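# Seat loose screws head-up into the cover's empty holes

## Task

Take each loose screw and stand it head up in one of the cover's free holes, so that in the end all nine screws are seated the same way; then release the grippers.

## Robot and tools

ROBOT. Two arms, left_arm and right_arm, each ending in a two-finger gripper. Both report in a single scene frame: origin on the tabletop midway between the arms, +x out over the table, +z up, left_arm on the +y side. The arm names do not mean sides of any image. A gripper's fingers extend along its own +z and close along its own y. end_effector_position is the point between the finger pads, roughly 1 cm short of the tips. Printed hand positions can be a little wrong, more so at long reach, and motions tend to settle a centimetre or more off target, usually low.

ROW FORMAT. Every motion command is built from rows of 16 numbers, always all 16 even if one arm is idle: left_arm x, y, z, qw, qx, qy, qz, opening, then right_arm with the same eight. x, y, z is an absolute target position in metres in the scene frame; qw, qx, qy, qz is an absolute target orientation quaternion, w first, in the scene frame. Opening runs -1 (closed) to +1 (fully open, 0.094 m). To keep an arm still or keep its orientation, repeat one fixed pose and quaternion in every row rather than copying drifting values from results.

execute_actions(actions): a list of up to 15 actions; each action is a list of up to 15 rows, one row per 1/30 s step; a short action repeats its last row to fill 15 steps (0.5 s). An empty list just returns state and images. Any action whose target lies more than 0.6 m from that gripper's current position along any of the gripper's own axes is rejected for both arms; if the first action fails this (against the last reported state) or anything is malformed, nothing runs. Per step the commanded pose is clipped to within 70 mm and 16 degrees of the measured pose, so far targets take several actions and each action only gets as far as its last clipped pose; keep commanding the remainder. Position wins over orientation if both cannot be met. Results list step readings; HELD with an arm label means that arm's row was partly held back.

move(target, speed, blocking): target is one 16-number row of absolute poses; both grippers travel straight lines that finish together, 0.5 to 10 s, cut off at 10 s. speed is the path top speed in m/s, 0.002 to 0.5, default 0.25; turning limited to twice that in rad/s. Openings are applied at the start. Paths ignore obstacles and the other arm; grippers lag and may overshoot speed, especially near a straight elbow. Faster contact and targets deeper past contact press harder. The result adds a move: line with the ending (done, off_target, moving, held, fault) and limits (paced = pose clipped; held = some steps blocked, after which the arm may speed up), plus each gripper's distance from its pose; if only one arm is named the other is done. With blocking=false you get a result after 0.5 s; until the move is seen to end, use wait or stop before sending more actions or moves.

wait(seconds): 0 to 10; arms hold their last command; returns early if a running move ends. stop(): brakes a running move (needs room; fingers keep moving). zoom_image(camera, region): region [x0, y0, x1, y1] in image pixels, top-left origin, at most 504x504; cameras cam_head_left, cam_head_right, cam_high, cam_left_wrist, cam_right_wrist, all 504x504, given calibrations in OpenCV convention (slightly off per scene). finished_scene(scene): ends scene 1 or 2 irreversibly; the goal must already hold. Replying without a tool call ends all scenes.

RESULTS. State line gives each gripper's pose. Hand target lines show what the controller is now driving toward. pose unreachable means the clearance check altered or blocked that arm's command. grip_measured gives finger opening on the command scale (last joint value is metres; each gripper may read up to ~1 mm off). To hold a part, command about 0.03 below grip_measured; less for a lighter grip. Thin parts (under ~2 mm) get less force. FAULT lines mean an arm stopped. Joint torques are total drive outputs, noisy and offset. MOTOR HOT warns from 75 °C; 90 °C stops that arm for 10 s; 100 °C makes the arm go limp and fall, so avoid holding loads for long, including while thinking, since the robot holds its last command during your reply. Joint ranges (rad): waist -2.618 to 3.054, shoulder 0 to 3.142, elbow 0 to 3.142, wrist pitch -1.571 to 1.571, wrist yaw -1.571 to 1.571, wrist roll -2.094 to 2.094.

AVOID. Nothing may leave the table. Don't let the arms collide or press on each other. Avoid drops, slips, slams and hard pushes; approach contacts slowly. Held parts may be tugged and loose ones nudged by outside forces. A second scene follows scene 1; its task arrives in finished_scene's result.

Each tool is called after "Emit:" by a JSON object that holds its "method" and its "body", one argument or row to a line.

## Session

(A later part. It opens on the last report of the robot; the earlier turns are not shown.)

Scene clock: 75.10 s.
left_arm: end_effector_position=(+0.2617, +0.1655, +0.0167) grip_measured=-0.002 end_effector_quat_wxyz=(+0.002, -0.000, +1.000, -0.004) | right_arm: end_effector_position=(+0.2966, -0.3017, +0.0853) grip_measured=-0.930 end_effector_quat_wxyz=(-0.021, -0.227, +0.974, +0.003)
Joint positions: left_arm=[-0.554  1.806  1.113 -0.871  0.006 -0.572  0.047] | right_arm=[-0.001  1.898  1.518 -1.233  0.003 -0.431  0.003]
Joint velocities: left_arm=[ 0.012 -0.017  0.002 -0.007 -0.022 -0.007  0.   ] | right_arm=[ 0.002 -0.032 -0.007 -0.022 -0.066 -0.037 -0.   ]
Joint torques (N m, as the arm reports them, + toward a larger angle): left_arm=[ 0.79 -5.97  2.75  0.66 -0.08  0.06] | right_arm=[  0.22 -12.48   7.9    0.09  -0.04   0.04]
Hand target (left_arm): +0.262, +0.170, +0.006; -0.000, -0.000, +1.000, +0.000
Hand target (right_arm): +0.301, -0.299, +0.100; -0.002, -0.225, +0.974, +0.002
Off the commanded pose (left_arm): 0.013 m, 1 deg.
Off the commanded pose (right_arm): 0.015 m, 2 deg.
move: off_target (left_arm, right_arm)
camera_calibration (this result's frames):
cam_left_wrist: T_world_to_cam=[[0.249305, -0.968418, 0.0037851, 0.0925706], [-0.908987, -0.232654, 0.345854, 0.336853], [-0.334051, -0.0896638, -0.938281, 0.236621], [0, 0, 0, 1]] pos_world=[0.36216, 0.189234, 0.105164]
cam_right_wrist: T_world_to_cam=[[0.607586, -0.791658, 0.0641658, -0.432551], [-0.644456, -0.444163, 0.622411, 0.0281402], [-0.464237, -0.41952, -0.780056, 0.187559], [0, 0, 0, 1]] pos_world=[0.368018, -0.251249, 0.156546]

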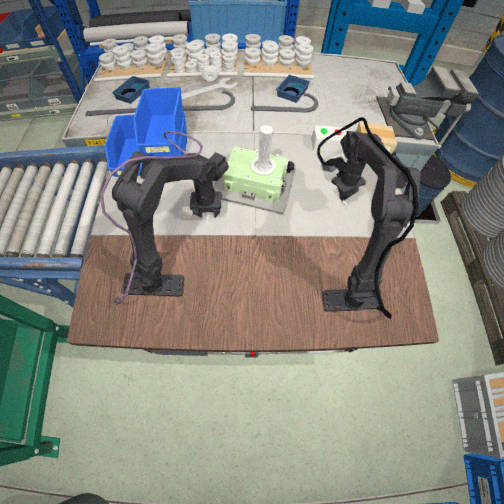

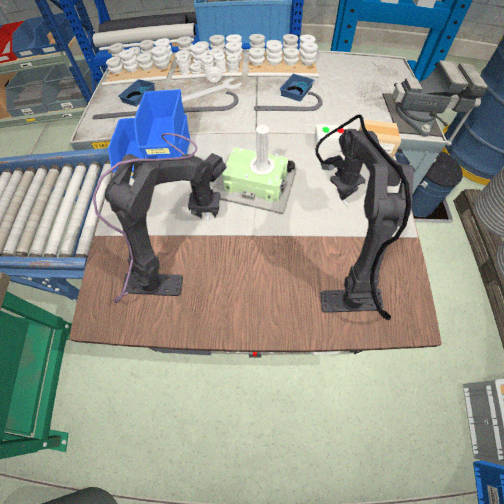

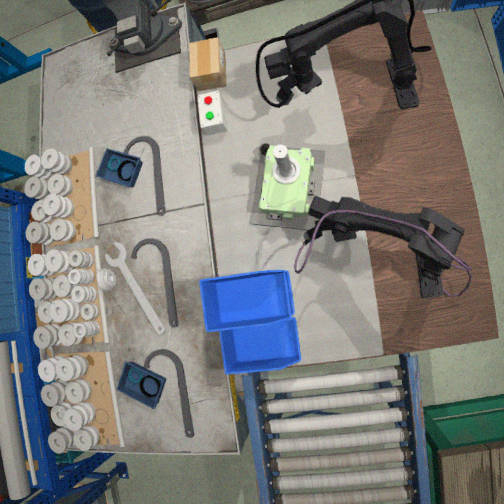

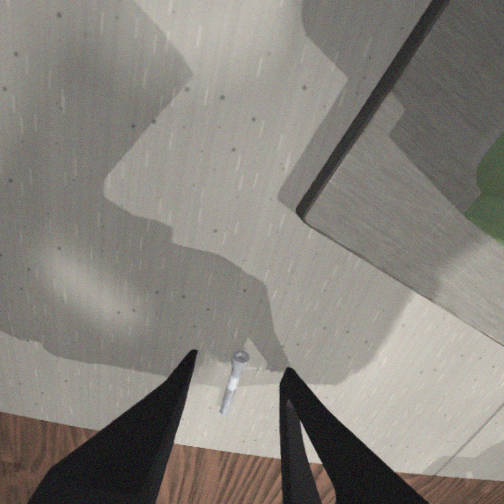

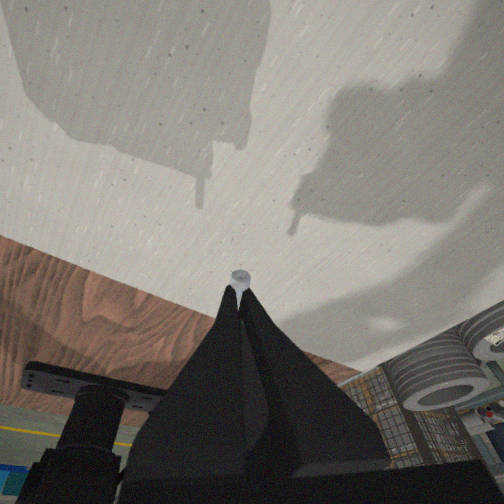

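Emit:
{"method": "move", "body": {
  "target": [0.262,0.17,0.005,0,0,1,0,-1, 0.3,-0.3,0.1,0,-0.225,0.974,0,-1]
}}

Emit:
{"method": "move", "body": {
  "target": [0.27,0.22,0.12,0,0,1,0,-1, 0.3,-0.3,0.1,0,-0.225,0.974,0,-1]
}}

Emit:
{"method": "move", "body": {
  "target": [0.45,0.11,0.2,0.653,0.271,0.653,-0.271,-1, 0.24,0.0,0.08,0,0,1,0,-1]
}}

Emit:
{"method": "move", "body": {
  "target": [0.492,0.052,0.15,0.653,0.271,0.653,-0.271,-1, 0.24,0.12,0.05,0,0,1,0,-1],
  "speed": 0.1
}}

Emit:
{"method": "move", "body": {
  "target": [0.492,0.052,0.15,0.653,0.271,0.653,-0.271,-1, 0.24,0.12,0.012,0,0,1,0,-1],
  "speed": 0.05
}}

Emit:
{"method": "move", "body": {
  "target": [0.492,0.052,0.15,0.653,0.271,0.653,-0.271,-1, 0.24,0.12,0.012,0,0,1,0,0]
}}

Emit:
{"method": "move", "body": {
  "target": [0.492,0.052,0.15,0.653,0.271,0.653,-0.271,-1, 0.24,0.1,0.08,0,0,1,0,0]
}}

Emit:
{"method": "move", "body": {
  "target": [0.492,0.052,0.15,0.653,0.271,0.653,-0.271,-1, 0.30,0.0,0.19,0.69,-0.12,0.69,0.12,0]
}}

Emit:
{"method": "zoom_image", "body": {
  "camera": "cam_high",
  "region": [230, 110, 360, 240]
}}

Scene clock: 76.20 s.
left_arm: end_effector_position=(+0.2643, +0.1638, +0.0162) grip_measured=-0.882 end_effector_quat_wxyz=(+0.007, -0.000, +1.000, -0.008) | right_arm: end_effector_position=(+0.2963, -0.3017, +0.0854) grip_measured=-0.930 end_effector_quat_wxyz=(-0.021, -0.226, +0.974, +0.003)
Joint positions: left_arm=[-0.554  1.806  1.111 -0.855  0.006 -0.572  0.006] | right_arm=[-0.001  1.898  1.518 -1.234  0.003 -0.428  0.003]
Joint velocities: left_arm=[-0.017 -0.007 -0.007 -0.037 -0.037  0.007  0.   ] | right_arm=[ 0.002 -0.002 -0.002 -0.037  0.037  0.037 -0.   ]
Joint torques (N m, as the arm reports them, + toward a larger angle): left_arm=[ 0.79 -5.99  2.9   0.52 -0.08  0.06] | right_arm=[  0.22 -13.09   7.26   0.16  -0.03   0.03]
Hand target (left_arm): +0.262, +0.170, +0.005; -0.000, +0.000, +1.000, +0.000
Hand target (right_arm): +0.300, -0.300, +0.100; +0.000, -0.225, +0.974, +0.000
Off the commanded pose (left_arm): 0.013 m, 1 deg.
Off the commanded pose (right_arm): 0.015 m, 2 deg.
move: off_target (left_arm, right_arm)
camera_calibration (this result's frames):
cam_left_wrist: T_world_to_cam=[[0.249207, -0.968355, 0.013581, 0.090179], [-0.912822, -0.230185, 0.337299, 0.339724], [-0.323499, -0.0964546, -0.941299, 0.235261], [0, 0, 0, 1]] pos_world=[0.36374, 0.188217, 0.105638]
cam_right_wrist: T_world_to_cam=[[0.605846, -0.793037, 0.0635783, -0.432235], [-0.644764, -0.442609, 0.623199, 0.0284385], [-0.466079, -0.418556, -0.779475, 0.188221], [0, 0, 0, 1]] pos_world=[0.36793, -0.251411, 0.156471]

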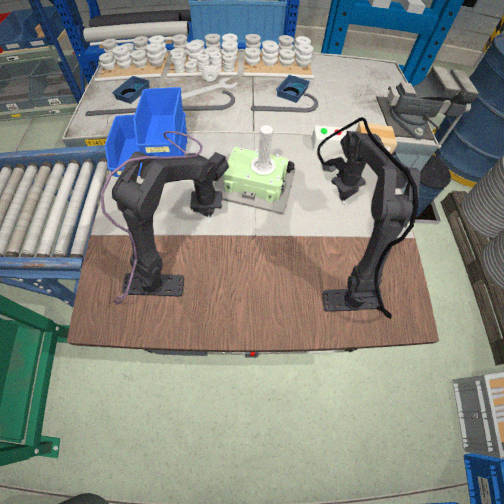

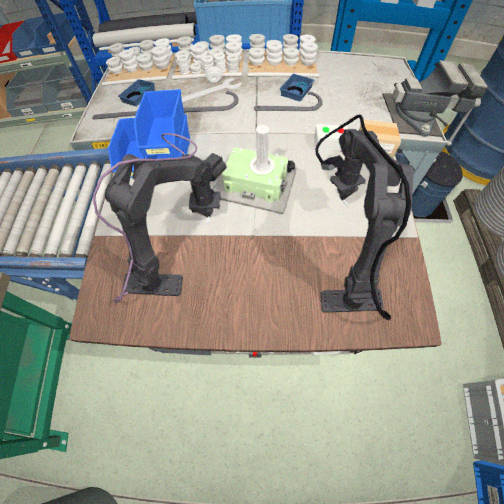

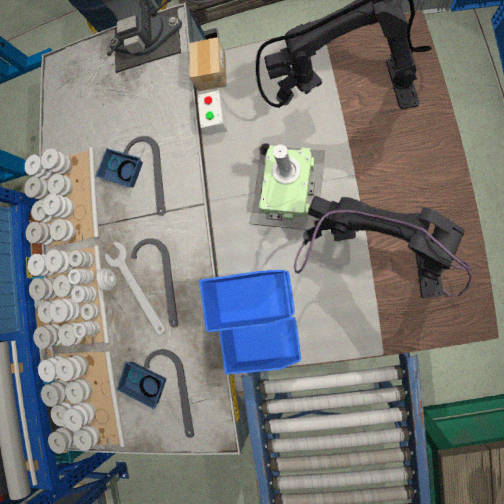

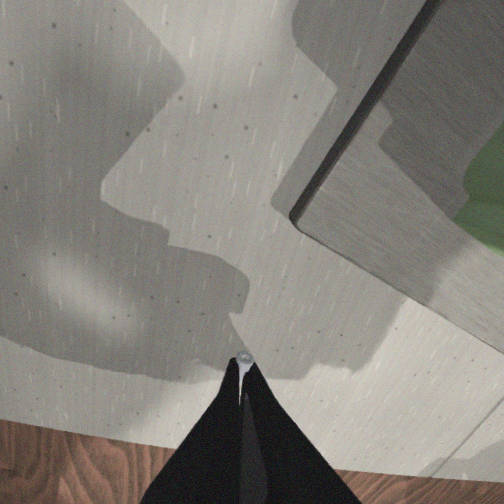

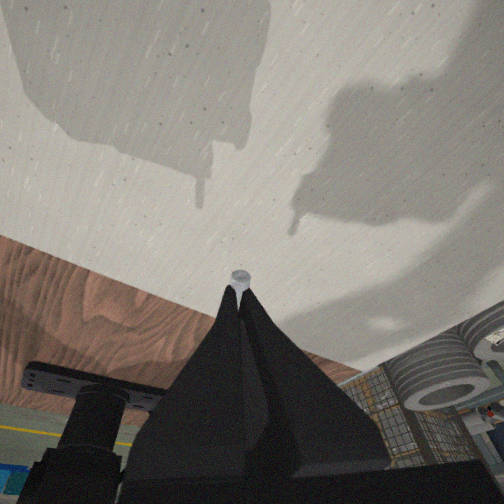

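Scene clock: 77.40 s.
left_arm: end_effector_position=(+0.2649, +0.2180, +0.1105) grip_measured=-0.882 end_effector_quat_wxyz=(-0.012, -0.002, +1.000, +0.002) | right_arm: end_effector_position=(+0.2963, -0.3017, +0.0854) grip_measured=-0.930 end_effector_quat_wxyz=(-0.021, -0.226, +0.974, +0.003)
Joint positions: left_arm=[-0.393  1.657  1.326 -1.264  0.006 -0.415  0.006] | right_arm=[-0.001  1.898  1.518 -1.234  0.003 -0.428  0.003]
Joint velocities: left_arm=[ 0.007 -0.012  0.002  0.007 -0.022 -0.051 -0.   ] | right_arm=[-0.002  0.002  0.002 -0.007 -0.037  0.037 -0.001]
Joint torques (N m, as the arm reports them, + toward a larger angle): left_arm=[ 0.72 -7.2   7.07  0.09 -0.09  0.05] | right_arm=[  0.24 -13.05   7.27   0.15  -0.02   0.04]
Hand target (left_arm): +0.270, +0.220, +0.120; -0.000, +0.000, +1.000, +0.000
Hand target (right_arm): +0.300, -0.300, +0.100; -0.000, -0.225, +0.974, +0.000
Off the commanded pose (left_arm): 0.011 m, 1 deg.
Off the commanded pose (right_arm): 0.015 m, 2 deg.
move: off_target (left_arm, right_arm)
camera_calibration (this result's frames):
cam_left_wrist: T_world_to_cam=[[0.252098, -0.967582, -0.0152455, 0.143453], [-0.898602, -0.239914, 0.367364, 0.315968], [-0.359113, -0.078912, -0.929952, 0.333708], [0, 0, 0, 1]] pos_world=[0.367604, 0.240941, 0.196444]
cam_right_wrist: T_world_to_cam=[[0.605846, -0.793037, 0.0635783, -0.432235], [-0.644764, -0.442609, 0.623199, 0.0284385], [-0.466079, -0.418556, -0.779475, 0.188221], [0, 0, 0, 1]] pos_world=[0.36793, -0.251411, 0.156471]

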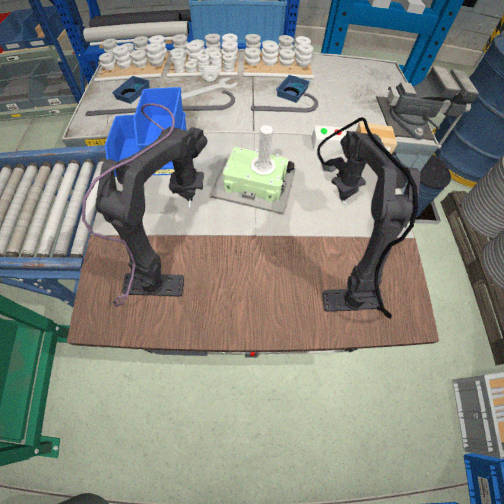

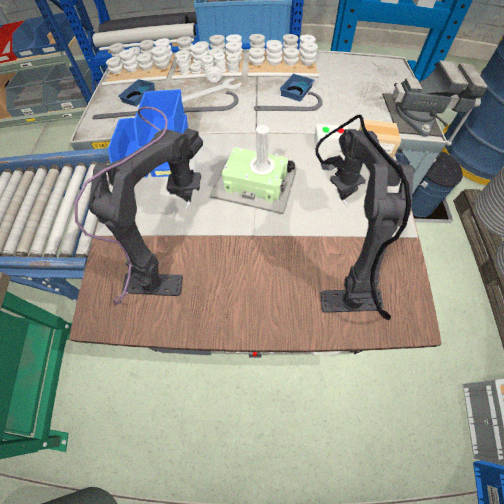

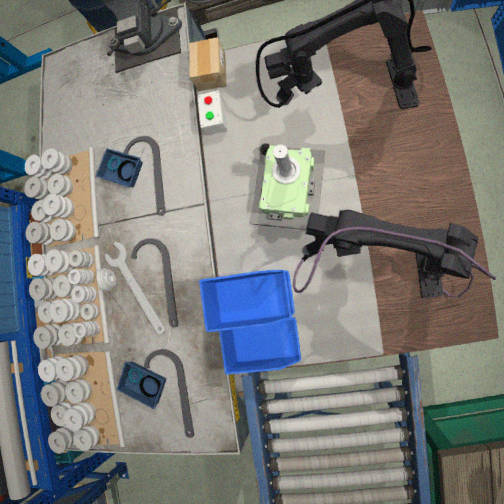

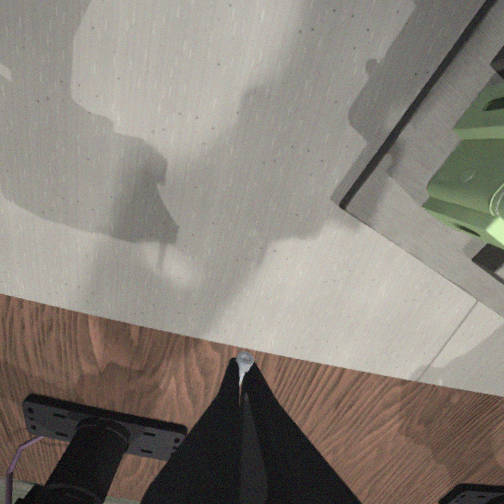

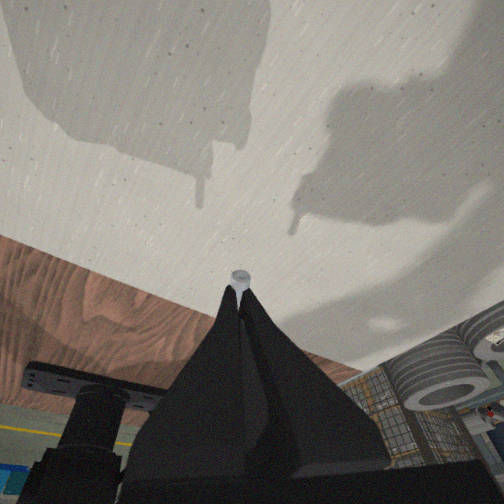

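Scene clock: 81.63 s.
left_arm: end_effector_position=(+0.4427, +0.1076, +0.1926) grip_measured=-0.883 end_effector_quat_wxyz=(+0.645, +0.266, +0.664, -0.270) | right_arm: end_effector_position=(+0.2398, -0.0013, +0.0818) grip_measured=-0.930 end_effector_quat_wxyz=(-0.003, -0.002, +1.000, +0.004)
Joint positions: left_arm=[-0.295  1.801  0.783  0.991  0.464 -0.003  0.006] | right_arm=[ 0.789  2.176  1.914 -1.307 -0.01   0.814  0.003]
Joint velocities: left_arm=[ 0.017  0.002 -0.012 -0.007 -0.037 -0.051 -0.   ] | right_arm=[-0.007 -0.032  0.012 -0.022  0.022  0.037 -0.001]
Joint torques (N m, as the arm reports them, + toward a larger angle): left_arm=[ 1.01 -6.83  7.    2.03  0.13 -0.03] | right_arm=[  0.2  -11.54   8.08   0.17   0.03   0.05]
Hand target (left_arm): +0.449, +0.109, +0.201; +0.654, +0.267, +0.654, -0.270
Hand target (right_arm): +0.241, +0.001, +0.080; -0.004, -0.000, +1.000, -0.000
Off the commanded pose (left_arm): 0.011 m, 2 deg.
Off the commanded pose (right_arm): 0.002 m, 1 deg.
move: off_target (left_arm)
camera_calibration (this result's frames):
cam_left_wrist: T_world_to_cam=[[-0.66827, -0.695948, 0.262816, 0.317719], [-0.436547, 0.0808053, -0.896045, 0.423377], [0.602364, -0.713532, -0.357814, -0.00233524], [0, 0, 0, 1]] pos_world=[0.398553, 0.185239, 0.295027]
cam_right_wrist: T_world_to_cam=[[0.196418, -0.977503, 0.076866, -0.0626607], [-0.793926, -0.112545, 0.597508, 0.165436], [-0.575414, -0.178387, -0.798171, 0.312828], [0, 0, 0, 1]] pos_world=[0.323658, 0.0131725, 0.155657]

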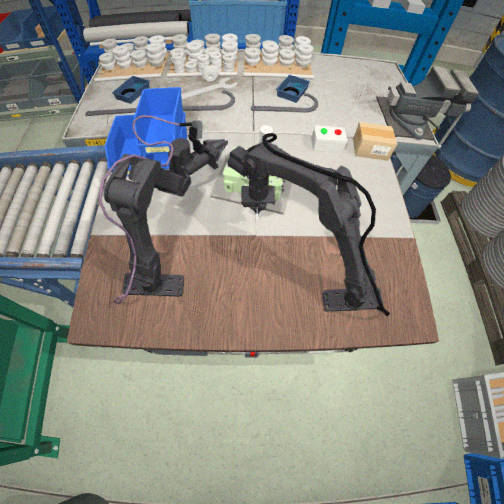

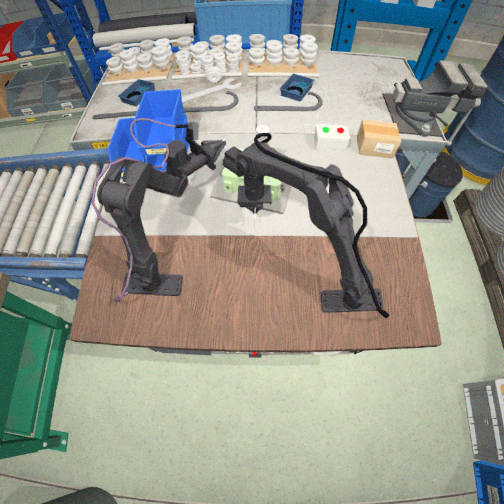

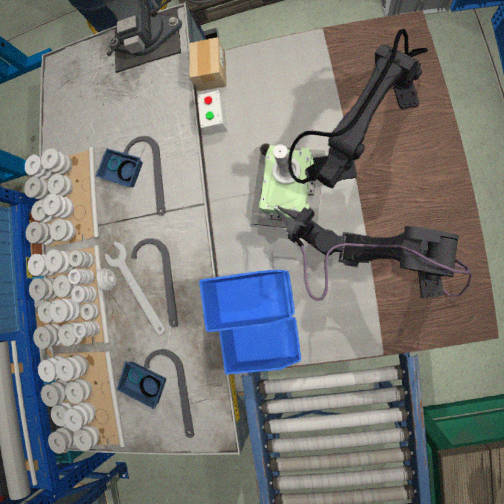

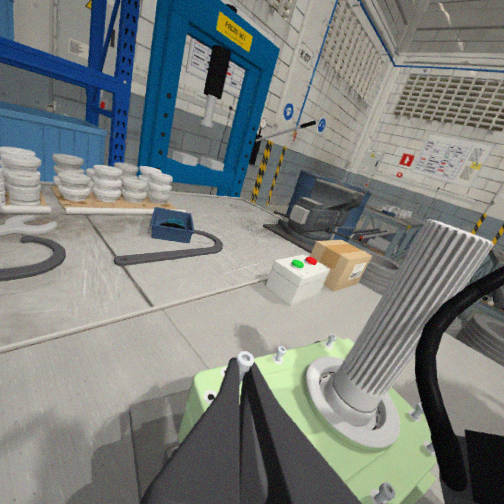

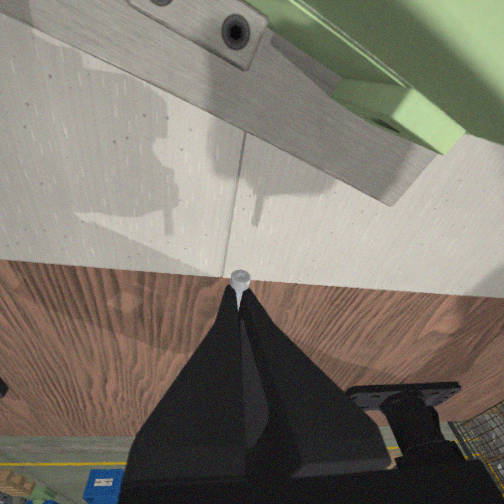

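Scene clock: 83.13 s.
left_arm: end_effector_position=(+0.4722, +0.0739, +0.1513) grip_measured=-0.883 end_effector_quat_wxyz=(+0.636, +0.270, +0.669, -0.273) | right_arm: end_effector_position=(+0.2459, +0.0902, +0.0629) grip_measured=-0.930 end_effector_quat_wxyz=(+0.011, -0.006, +1.000, +0.026)
Joint positions: left_arm=[-0.351  2.032  0.922  1.064  0.42  -0.003  0.006] | right_arm=[ 0.906  2.519  2.431 -1.428 -0.013  0.923  0.003]
Joint velocities: left_arm=[-0.012  0.007  0.022 -0.051 -0.037  0.051 -0.001] | right_arm=[-0.007 -0.002 -0.002  0.007  0.007  0.051 -0.   ]
Joint torques (N m, as the arm reports them, + toward a larger angle): left_arm=[ 0.1  -9.22  4.56  1.94  0.02 -0.02] | right_arm=[ -0.35 -16.52   5.22   0.32   0.01  -0.02]
Hand target (left_arm): +0.472, +0.074, +0.153; +0.637, +0.270, +0.669, -0.273
Hand target (right_arm): +0.246, +0.086, +0.064; +0.010, -0.004, +1.000, +0.022
Off the commanded pose (left_arm): 0.030 m, 3 deg.
Off the commanded pose (right_arm): 0.033 m, 3 deg.
move: held (left_arm, right_arm); limits=held; held on 16 of 45 steps (left_arm, right_arm), including the last (left_arm, right_arm)
pose unreachable (left arm): on one or more control steps of this call, first in action 0 (counted from 0), this arm could not follow its commanded pose, so it was not sent that pose on those steps. On the call's last step it was still not sent that pose. It may still have moved: this result reports where it is.
cause: the commanded pose would bring a part of the arm too close to another arm (this arm's forearm (the part past joint 3) and the other arm's wrist (the part past joint 4)).
pose unreachable (right arm): on one or more control steps of this call, first in action 0 (counted from 0), this arm could not follow its commanded pose, so it was not sent that pose on those steps. On the call's last step it was still not sent that pose. It may still have moved: this result reports where it is.
cause: the commanded pose would bring a part of the arm too close to another arm (this arm's wrist (the part past joint 4) and the other arm's forearm (the part past joint 3)).
camera_calibration (this result's frames):
cam_left_wrist: T_world_to_cam=[[-0.671824, -0.68996, 0.269459, 0.325077], [-0.451976, 0.0936447, -0.887101, 0.406934], [0.586831, -0.717765, -0.374758, -0.0487122], [0, 0, 0, 1]] pos_world=[0.430905, 0.151219, 0.255142]
cam_right_wrist: T_world_to_cam=[[0.201869, -0.978586, 0.0402182, 0.0280305], [-0.810049, -0.143739, 0.568472, 0.200472], [-0.550518, -0.147336, -0.821719, 0.310164], [0, 0, 0, 1]] pos_world=[0.327485, 0.101944, 0.139777]

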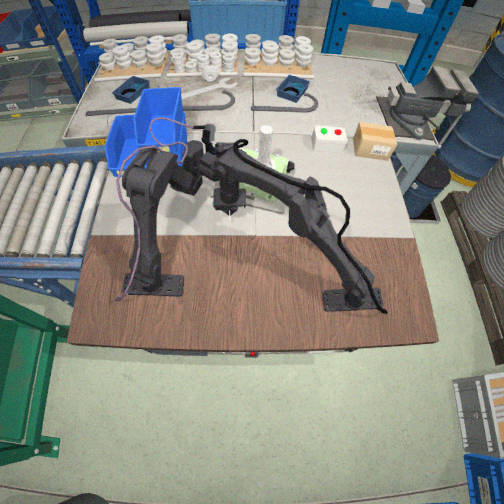

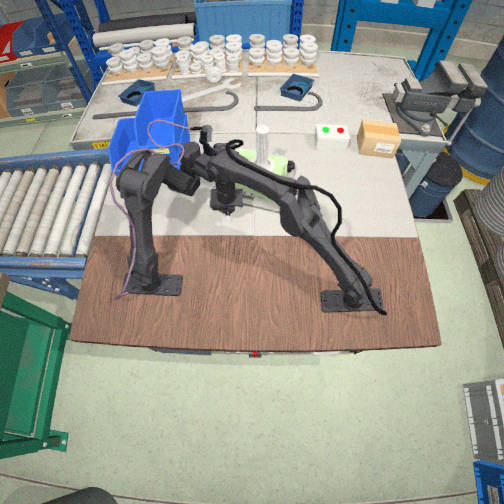

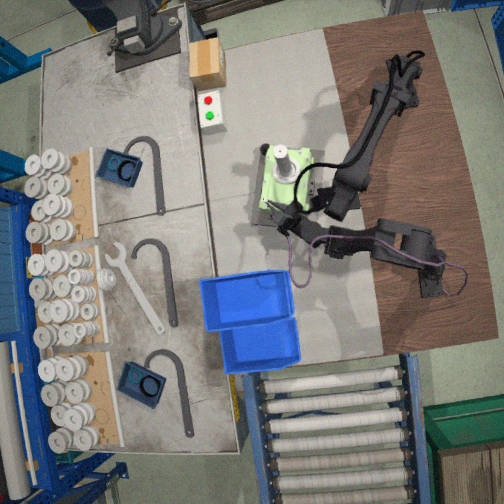

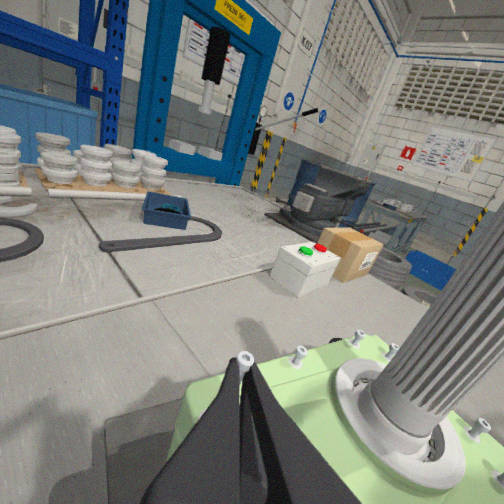

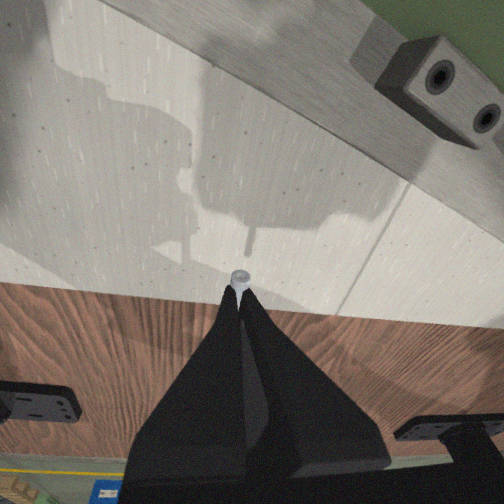

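Scene clock: 84.57 s.
left_arm: end_effector_position=(+0.4722, +0.0739, +0.1513) grip_measured=-0.883 end_effector_quat_wxyz=(+0.636, +0.270, +0.669, -0.273) | right_arm: end_effector_position=(+0.2466, +0.0912, +0.0624) grip_measured=-0.930 end_effector_quat_wxyz=(+0.012, -0.004, +1.000, +0.027)
Joint positions: left_arm=[-0.351  2.032  0.922  1.064  0.42  -0.003  0.006] | right_arm=[ 0.906  2.523  2.436 -1.427 -0.013  0.927  0.003]
Joint velocities: left_arm=[-0.022  0.012  0.007  0.007 -0.022 -0.007 -0.001] | right_arm=[ 0.017  0.012 -0.007 -0.022  0.066  0.007  0.001]
Joint torques (N m, as the arm reports them, + toward a larger angle): left_arm=[ 0.   -9.07  4.76  1.94  0.   -0.02] | right_arm=[  0.02 -15.85   6.1    0.36  -0.01   0.  ]
Hand target (left_arm): +0.472, +0.074, +0.151; +0.636, +0.270, +0.669, -0.273
Hand target (right_arm): +0.246, +0.091, +0.062; +0.011, -0.004, +1.000, +0.026
Off the commanded pose (left_arm): 0.030 m, 3 deg.
Off the commanded pose (right_arm): 0.058 m, 3 deg.
move: held (left_arm, right_arm); limits=held; held on 36 of 43 steps (left_arm, right_arm), including the last (left_arm, right_arm)
pose unreachable (left arm): on one or more control steps of this call, first in action 0 (counted from 0), this arm could not follow its commanded pose, so it was not sent that pose on those steps. On the call's last step it was still not sent that pose. It may still have moved: this result reports where it is.
cause: the commanded pose would bring a part of the arm too close to another arm (this arm's forearm (the part past joint 3) and the other arm's wrist (the part past joint 4)).
pose unreachable (right arm): on one or more control steps of this call, first in action 0 (counted from 0), this arm could not follow its commanded pose, so it was not sent that pose on those steps. On the call's last step it was still not sent that pose. It may still have moved: this result reports where it is.
cause: the commanded pose would bring a part of the arm too close to another arm (this arm's wrist (the part past joint 4) and the other arm's forearm (the part past joint 3)).
camera_calibration (this result's frames):
cam_left_wrist: T_world_to_cam=[[-0.671824, -0.68996, 0.269459, 0.325077], [-0.451976, 0.0936447, -0.887101, 0.406934], [0.586831, -0.717765, -0.374758, -0.0487122], [0, 0, 0, 1]] pos_world=[0.430905, 0.151219, 0.255142]
cam_right_wrist: T_world_to_cam=[[0.198086, -0.979436, 0.0383075, 0.0300118], [-0.811381, -0.14192, 0.567027, 0.201746], [-0.54993, -0.143402, -0.822808, 0.309888], [0, 0, 0, 1]] pos_world=[0.328165, 0.102465, 0.139432]

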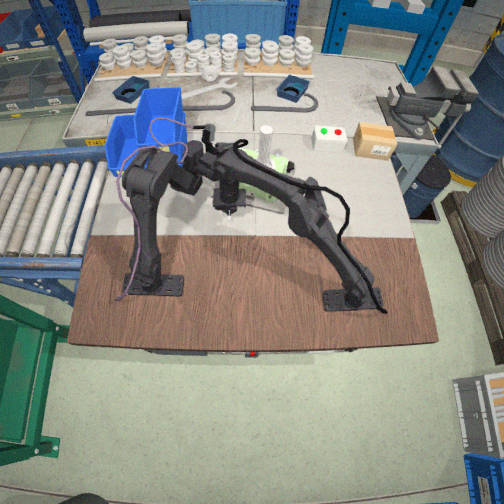

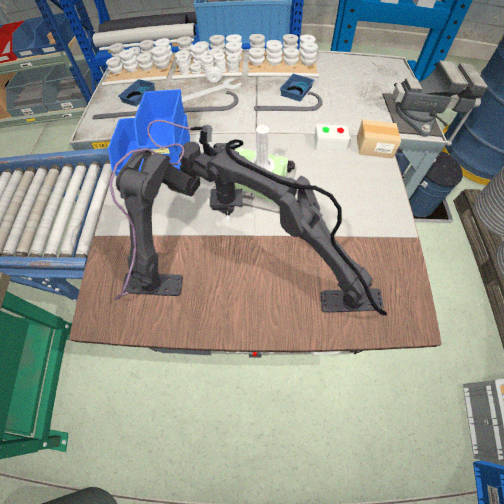

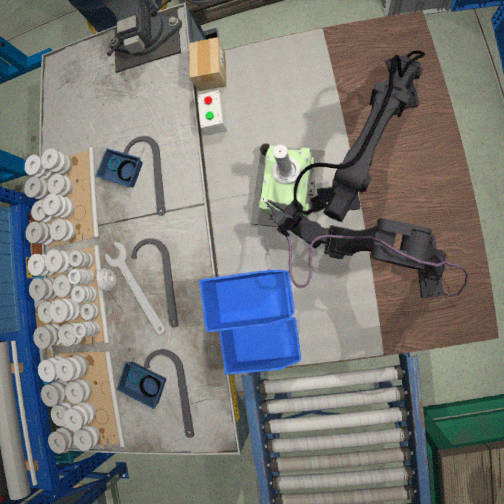

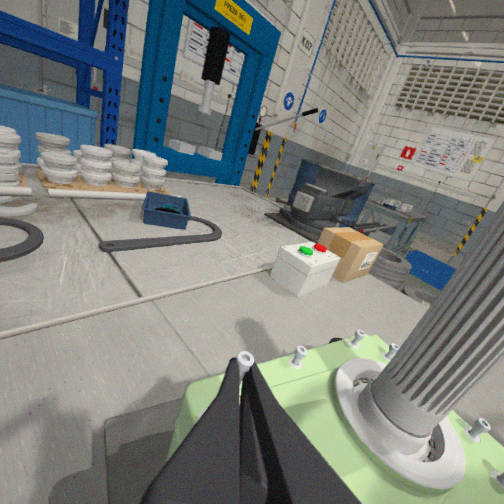

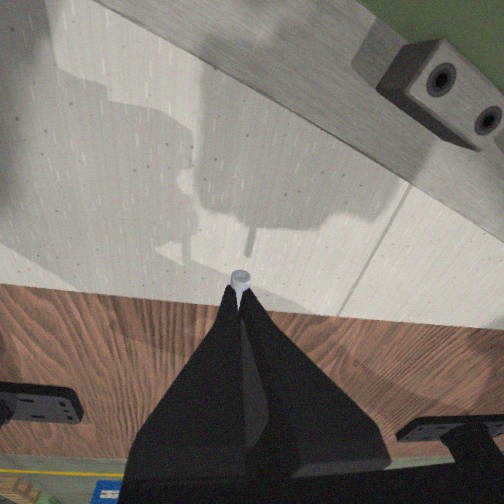

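Scene clock: 85.27 s.
left_arm: end_effector_position=(+0.4723, +0.0739, +0.1504) grip_measured=-0.883 end_effector_quat_wxyz=(+0.635, +0.270, +0.670, -0.273) | right_arm: end_effector_position=(+0.2468, +0.0914, +0.0620) grip_measured=-0.002 end_effector_quat_wxyz=(+0.012, -0.003, +1.000, +0.027)
Joint positions: left_arm=[-0.351  2.035  0.922  1.065  0.42  -0.003  0.006] | right_arm=[ 0.906  2.524  2.438 -1.427 -0.013  0.927  0.047]
Joint velocities: left_arm=[ 0.002  0.007 -0.007  0.007 -0.007 -0.022 -0.   ] | right_arm=[-0.022 -0.002 -0.002 -0.007  0.007  0.051 -0.   ]
Joint torques (N m, as the arm reports them, + toward a larger angle): left_arm=[ 0.02 -9.02  4.69  1.95  0.   -0.02] | right_arm=[  0.02 -15.82   6.18   0.36   0.    -0.01]
Hand target (left_arm): +0.472, +0.074, +0.151; +0.635, +0.270, +0.670, -0.273
Hand target (right_arm): +0.247, +0.091, +0.062; +0.012, -0.003, +1.000, +0.026
Off the commanded pose (left_arm): 0.029 m, 3 deg.
Off the commanded pose (right_arm): 0.058 m, 3 deg.
move: held (left_arm, right_arm); limits=held; held on 17 of 21 steps (left_arm, right_arm), including the last (left_arm, right_arm)
pose unreachable (left arm): on one or more control steps of this call, first in action 0 (counted from 0), this arm could not follow its commanded pose, so it was not sent that pose on those steps. On the call's last step it was still not sent that pose. It may still have moved: this result reports where it is.
cause: the commanded pose would bring a part of the arm too close to another arm (this arm's forearm (the part past joint 3) and the other arm's wrist (the part past joint 4)).
pose unreachable (right arm): on one or more control steps of this call, first in action 0 (counted from 0), this arm could not follow its commanded pose, so it was not sent that pose on those steps. On the call's last step it was still not sent that pose. It may still have moved: this result reports where it is.
cause: the commanded pose would bring a part of the arm too close to another arm (this arm's wrist (the part past joint 4) and the other arm's forearm (the part past joint 3)).
camera_calibration (this result's frames):
cam_left_wrist: T_world_to_cam=[[-0.671632, -0.690034, 0.269746, 0.325204], [-0.452607, 0.0938892, -0.886754, 0.406476], [0.586564, -0.717661, -0.375373, -0.048881], [0, 0, 0, 1]] pos_world=[0.431063, 0.151158, 0.254373]
cam_right_wrist: T_world_to_cam=[[0.197342, -0.979587, 0.0382814, 0.0303933], [-0.811465, -0.141313, 0.567058, 0.202098], [-0.550073, -0.142968, -0.822788, 0.309643], [0, 0, 0, 1]] pos_world=[0.328324, 0.102601, 0.139006]

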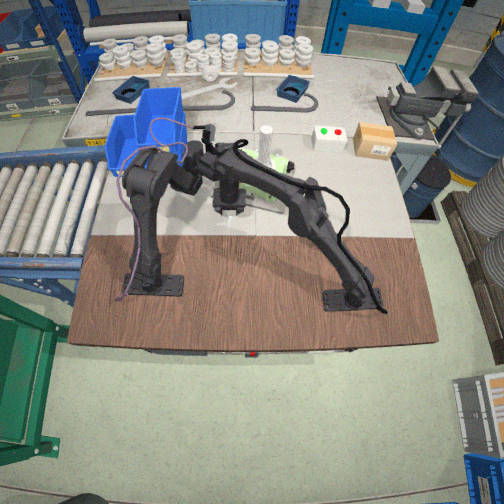

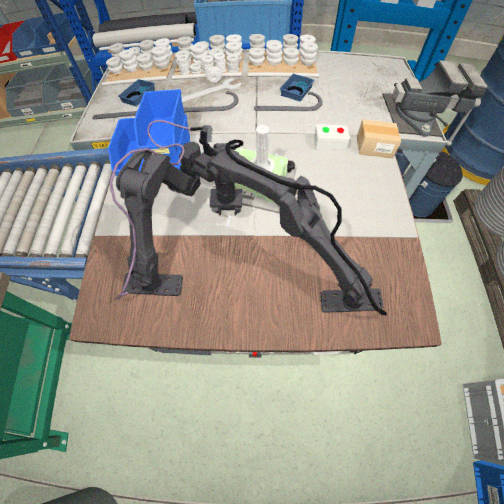

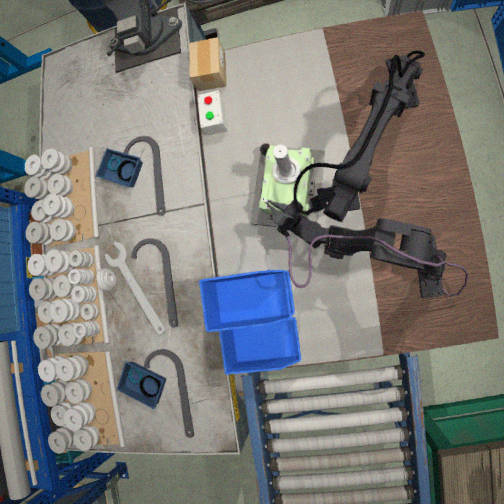

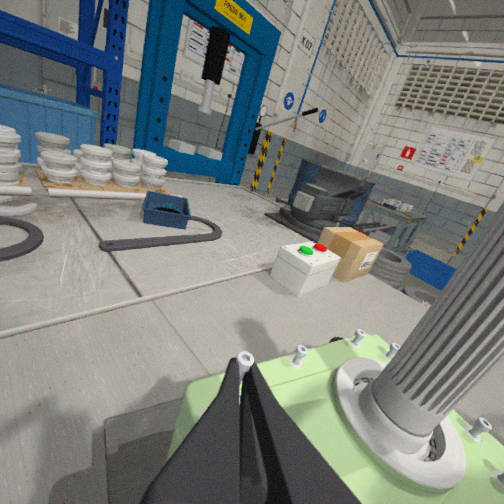

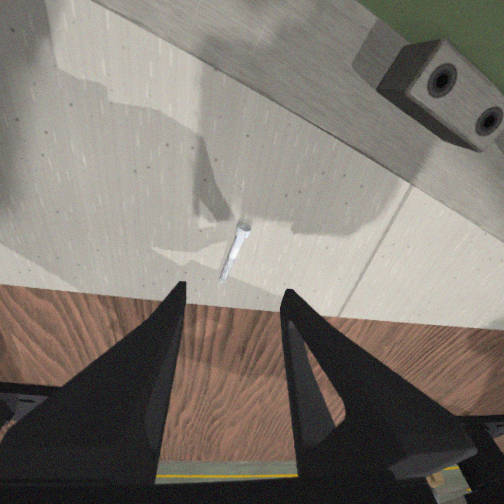

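Scene clock: 86.13 s.
left_arm: end_effector_position=(+0.4778, +0.0694, +0.1496) grip_measured=-0.883 end_effector_quat_wxyz=(+0.641, +0.271, +0.664, -0.275) | right_arm: end_effector_position=(+0.2405, +0.0999, +0.0828) grip_measured=-0.002 end_effector_quat_wxyz=(+0.015, -0.000, +0.999, +0.030)
Joint positions: left_arm=[-0.356  2.068  0.95   1.087  0.418 -0.006  0.006] | right_arm=[ 0.926  2.58   2.628 -1.551 -0.01   0.954  0.047]
Joint velocities: left_arm=[ 0.007  0.007 -0.007  0.037 -0.022  0.037  0.   ] | right_arm=[ 0.002  0.002 -0.017  0.037  0.037 -0.022 -0.   ]
Joint torques (N m, as the arm reports them, + toward a larger angle): left_arm=[ 0.04 -9.59  4.47  1.9  -0.03  0.  ] | right_arm=[  0.32 -14.72   7.55   0.26   0.09   0.05]
Hand target (left_arm): +0.477, +0.070, +0.149; +0.640, +0.271, +0.665, -0.273
Hand target (right_arm): +0.240, +0.100, +0.080; +0.016, +0.000, +1.000, +0.023
Off the commanded pose (left_arm): 0.022 m, 2 deg.
Off the commanded pose (right_arm): 0.003 m, 4 deg.
joint sent to its limit (right arm) — the command would take joint 4 (wrist pitch) past its lower limit, so that joint was sent only as far as its limit.
move: held (left_arm), off_target (right_arm); limits=held; held on 17 of 26 steps (left_arm), including the last (left_arm)
pose unreachable (left arm): on one or more control steps of this call, first in action 0 (counted from 0), this arm could not follow its commanded pose, so it was not sent that pose on those steps. On the call's last step it was still not sent that pose. It may still have moved: this result reports where it is.
cause: the commanded pose would bring a part of the arm too close to another arm (this arm's forearm (the part past joint 3) and the other arm's wrist (the part past joint 4)).
camera_calibration (this result's frames):
cam_left_wrist: T_world_to_cam=[[-0.677107, -0.686078, 0.266126, 0.328956], [-0.440044, 0.0876316, -0.89369, 0.404112], [0.58982, -0.722231, -0.36124, -0.0590052], [0, 0, 0, 1]] pos_world=[0.435368, 0.147661, 0.252292]
cam_right_wrist: T_world_to_cam=[[0.191429, -0.980978, 0.0321969, 0.04127], [-0.815747, -0.140772, 0.561017, 0.187915], [-0.545813, -0.133659, -0.827178, 0.322918], [0, 0, 0, 1]] pos_world=[0.321643, 0.110099, 0.160359]

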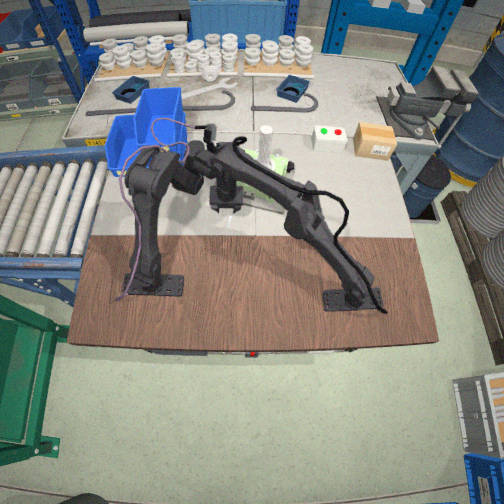

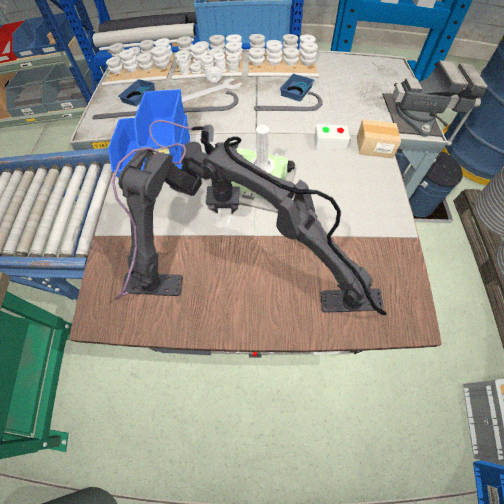

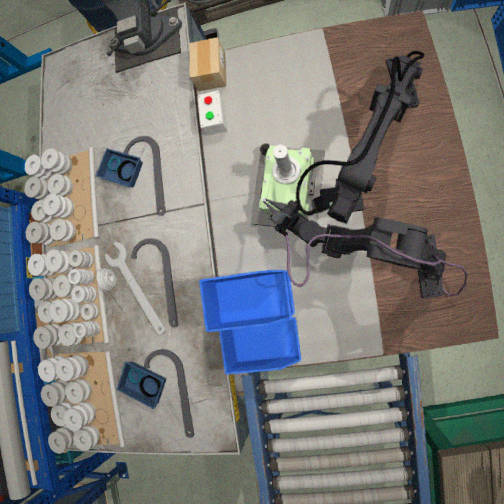

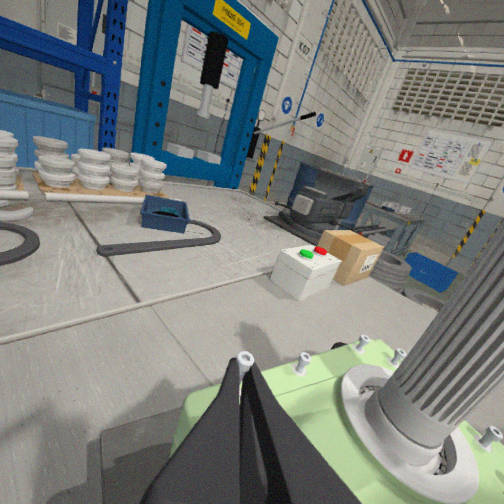

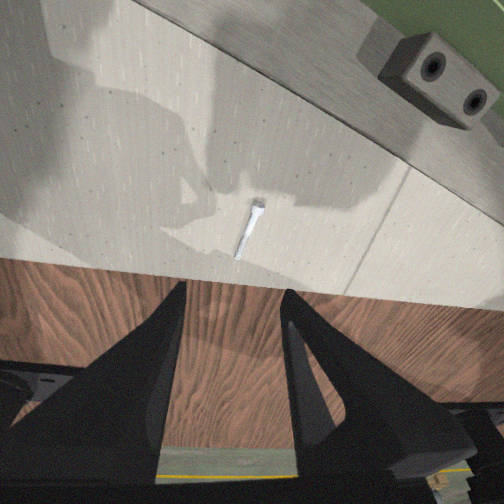

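Scene clock: 90.03 s.
left_arm: end_effector_position=(+0.4812, +0.0643, +0.1520) grip_measured=-0.883 end_effector_quat_wxyz=(+0.649, +0.274, +0.653, -0.280) | right_arm: end_effector_position=(+0.2973, +0.0013, +0.2051) grip_measured=-0.002 end_effector_quat_wxyz=(+0.706, -0.118, +0.686, +0.131)
Joint positions: left_arm=[-0.36   2.096  0.974  1.119  0.425 -0.009  0.006] | right_arm=[ 0.924  1.734  0.685  1.088  0.598 -0.008  0.047]
Joint velocities: left_arm=[ 0.002  0.007 -0.007  0.007 -0.022  0.007 -0.001] | right_arm=[ 0.002 -0.002 -0.022  0.022  0.037 -0.051  0.001]
Joint torques (N m, as the arm reports them, + toward a larger angle): left_arm=[-2.22 -6.72  8.83  1.78 -0.51  0.05] | right_arm=[-0.49 -6.57  4.71  1.74 -0.06 -0.07]
Hand target (left_arm): +0.490, +0.053, +0.150; +0.653, +0.271, +0.653, -0.271
Hand target (right_arm): +0.299, -0.001, +0.191; +0.699, -0.127, +0.694, +0.121
Off the commanded pose (left_arm): 0.016 m, 1 deg.
Off the commanded pose (right_arm): 0.015 m, 2 deg.
move: off_target (left_arm, right_arm)
camera_calibration (this result's frames):
cam_left_wrist: T_world_to_cam=[[-0.691351, -0.67464, 0.258643, 0.33433], [-0.417689, 0.0810916, -0.904964, 0.399594], [0.589551, -0.73368, -0.337852, -0.0664843], [0, 0, 0, 1]] pos_world=[0.437241, 0.14437, 0.252684]
cam_right_wrist: T_world_to_cam=[[0.253409, -0.951155, 0.176317, -0.11834], [-0.499474, -0.284741, -0.818198, 0.340718], [0.828438, 0.119273, -0.547233, -0.0243749], [0, 0, 0, 1]] pos_world=[0.220362, -0.0126364, 0.286302]

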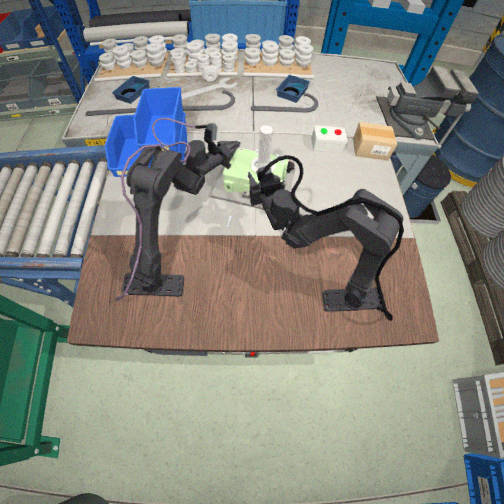

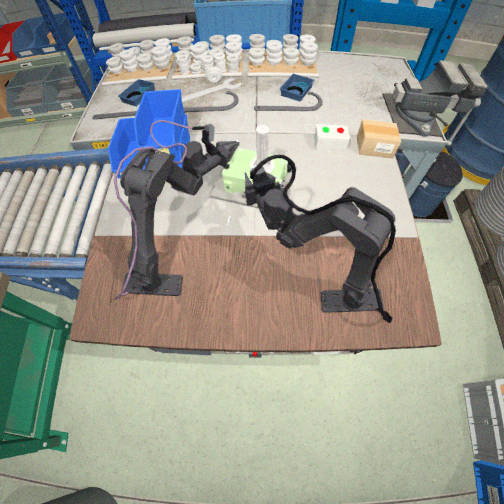

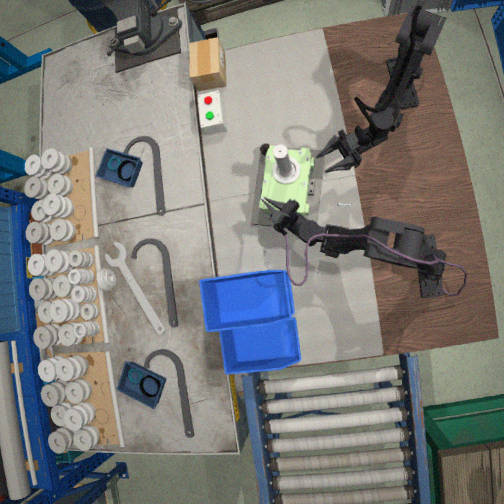

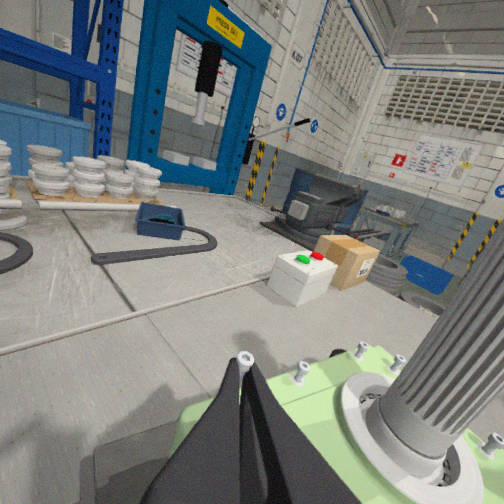

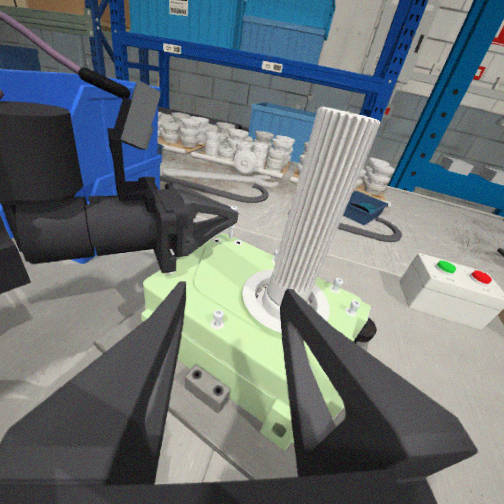

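Region (230, 110, 360, 240) of cam_high's 504x504 image, scaled by 3.877, with more detail than that image has.

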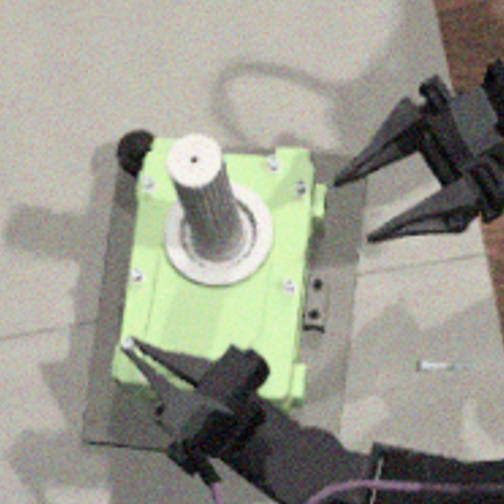

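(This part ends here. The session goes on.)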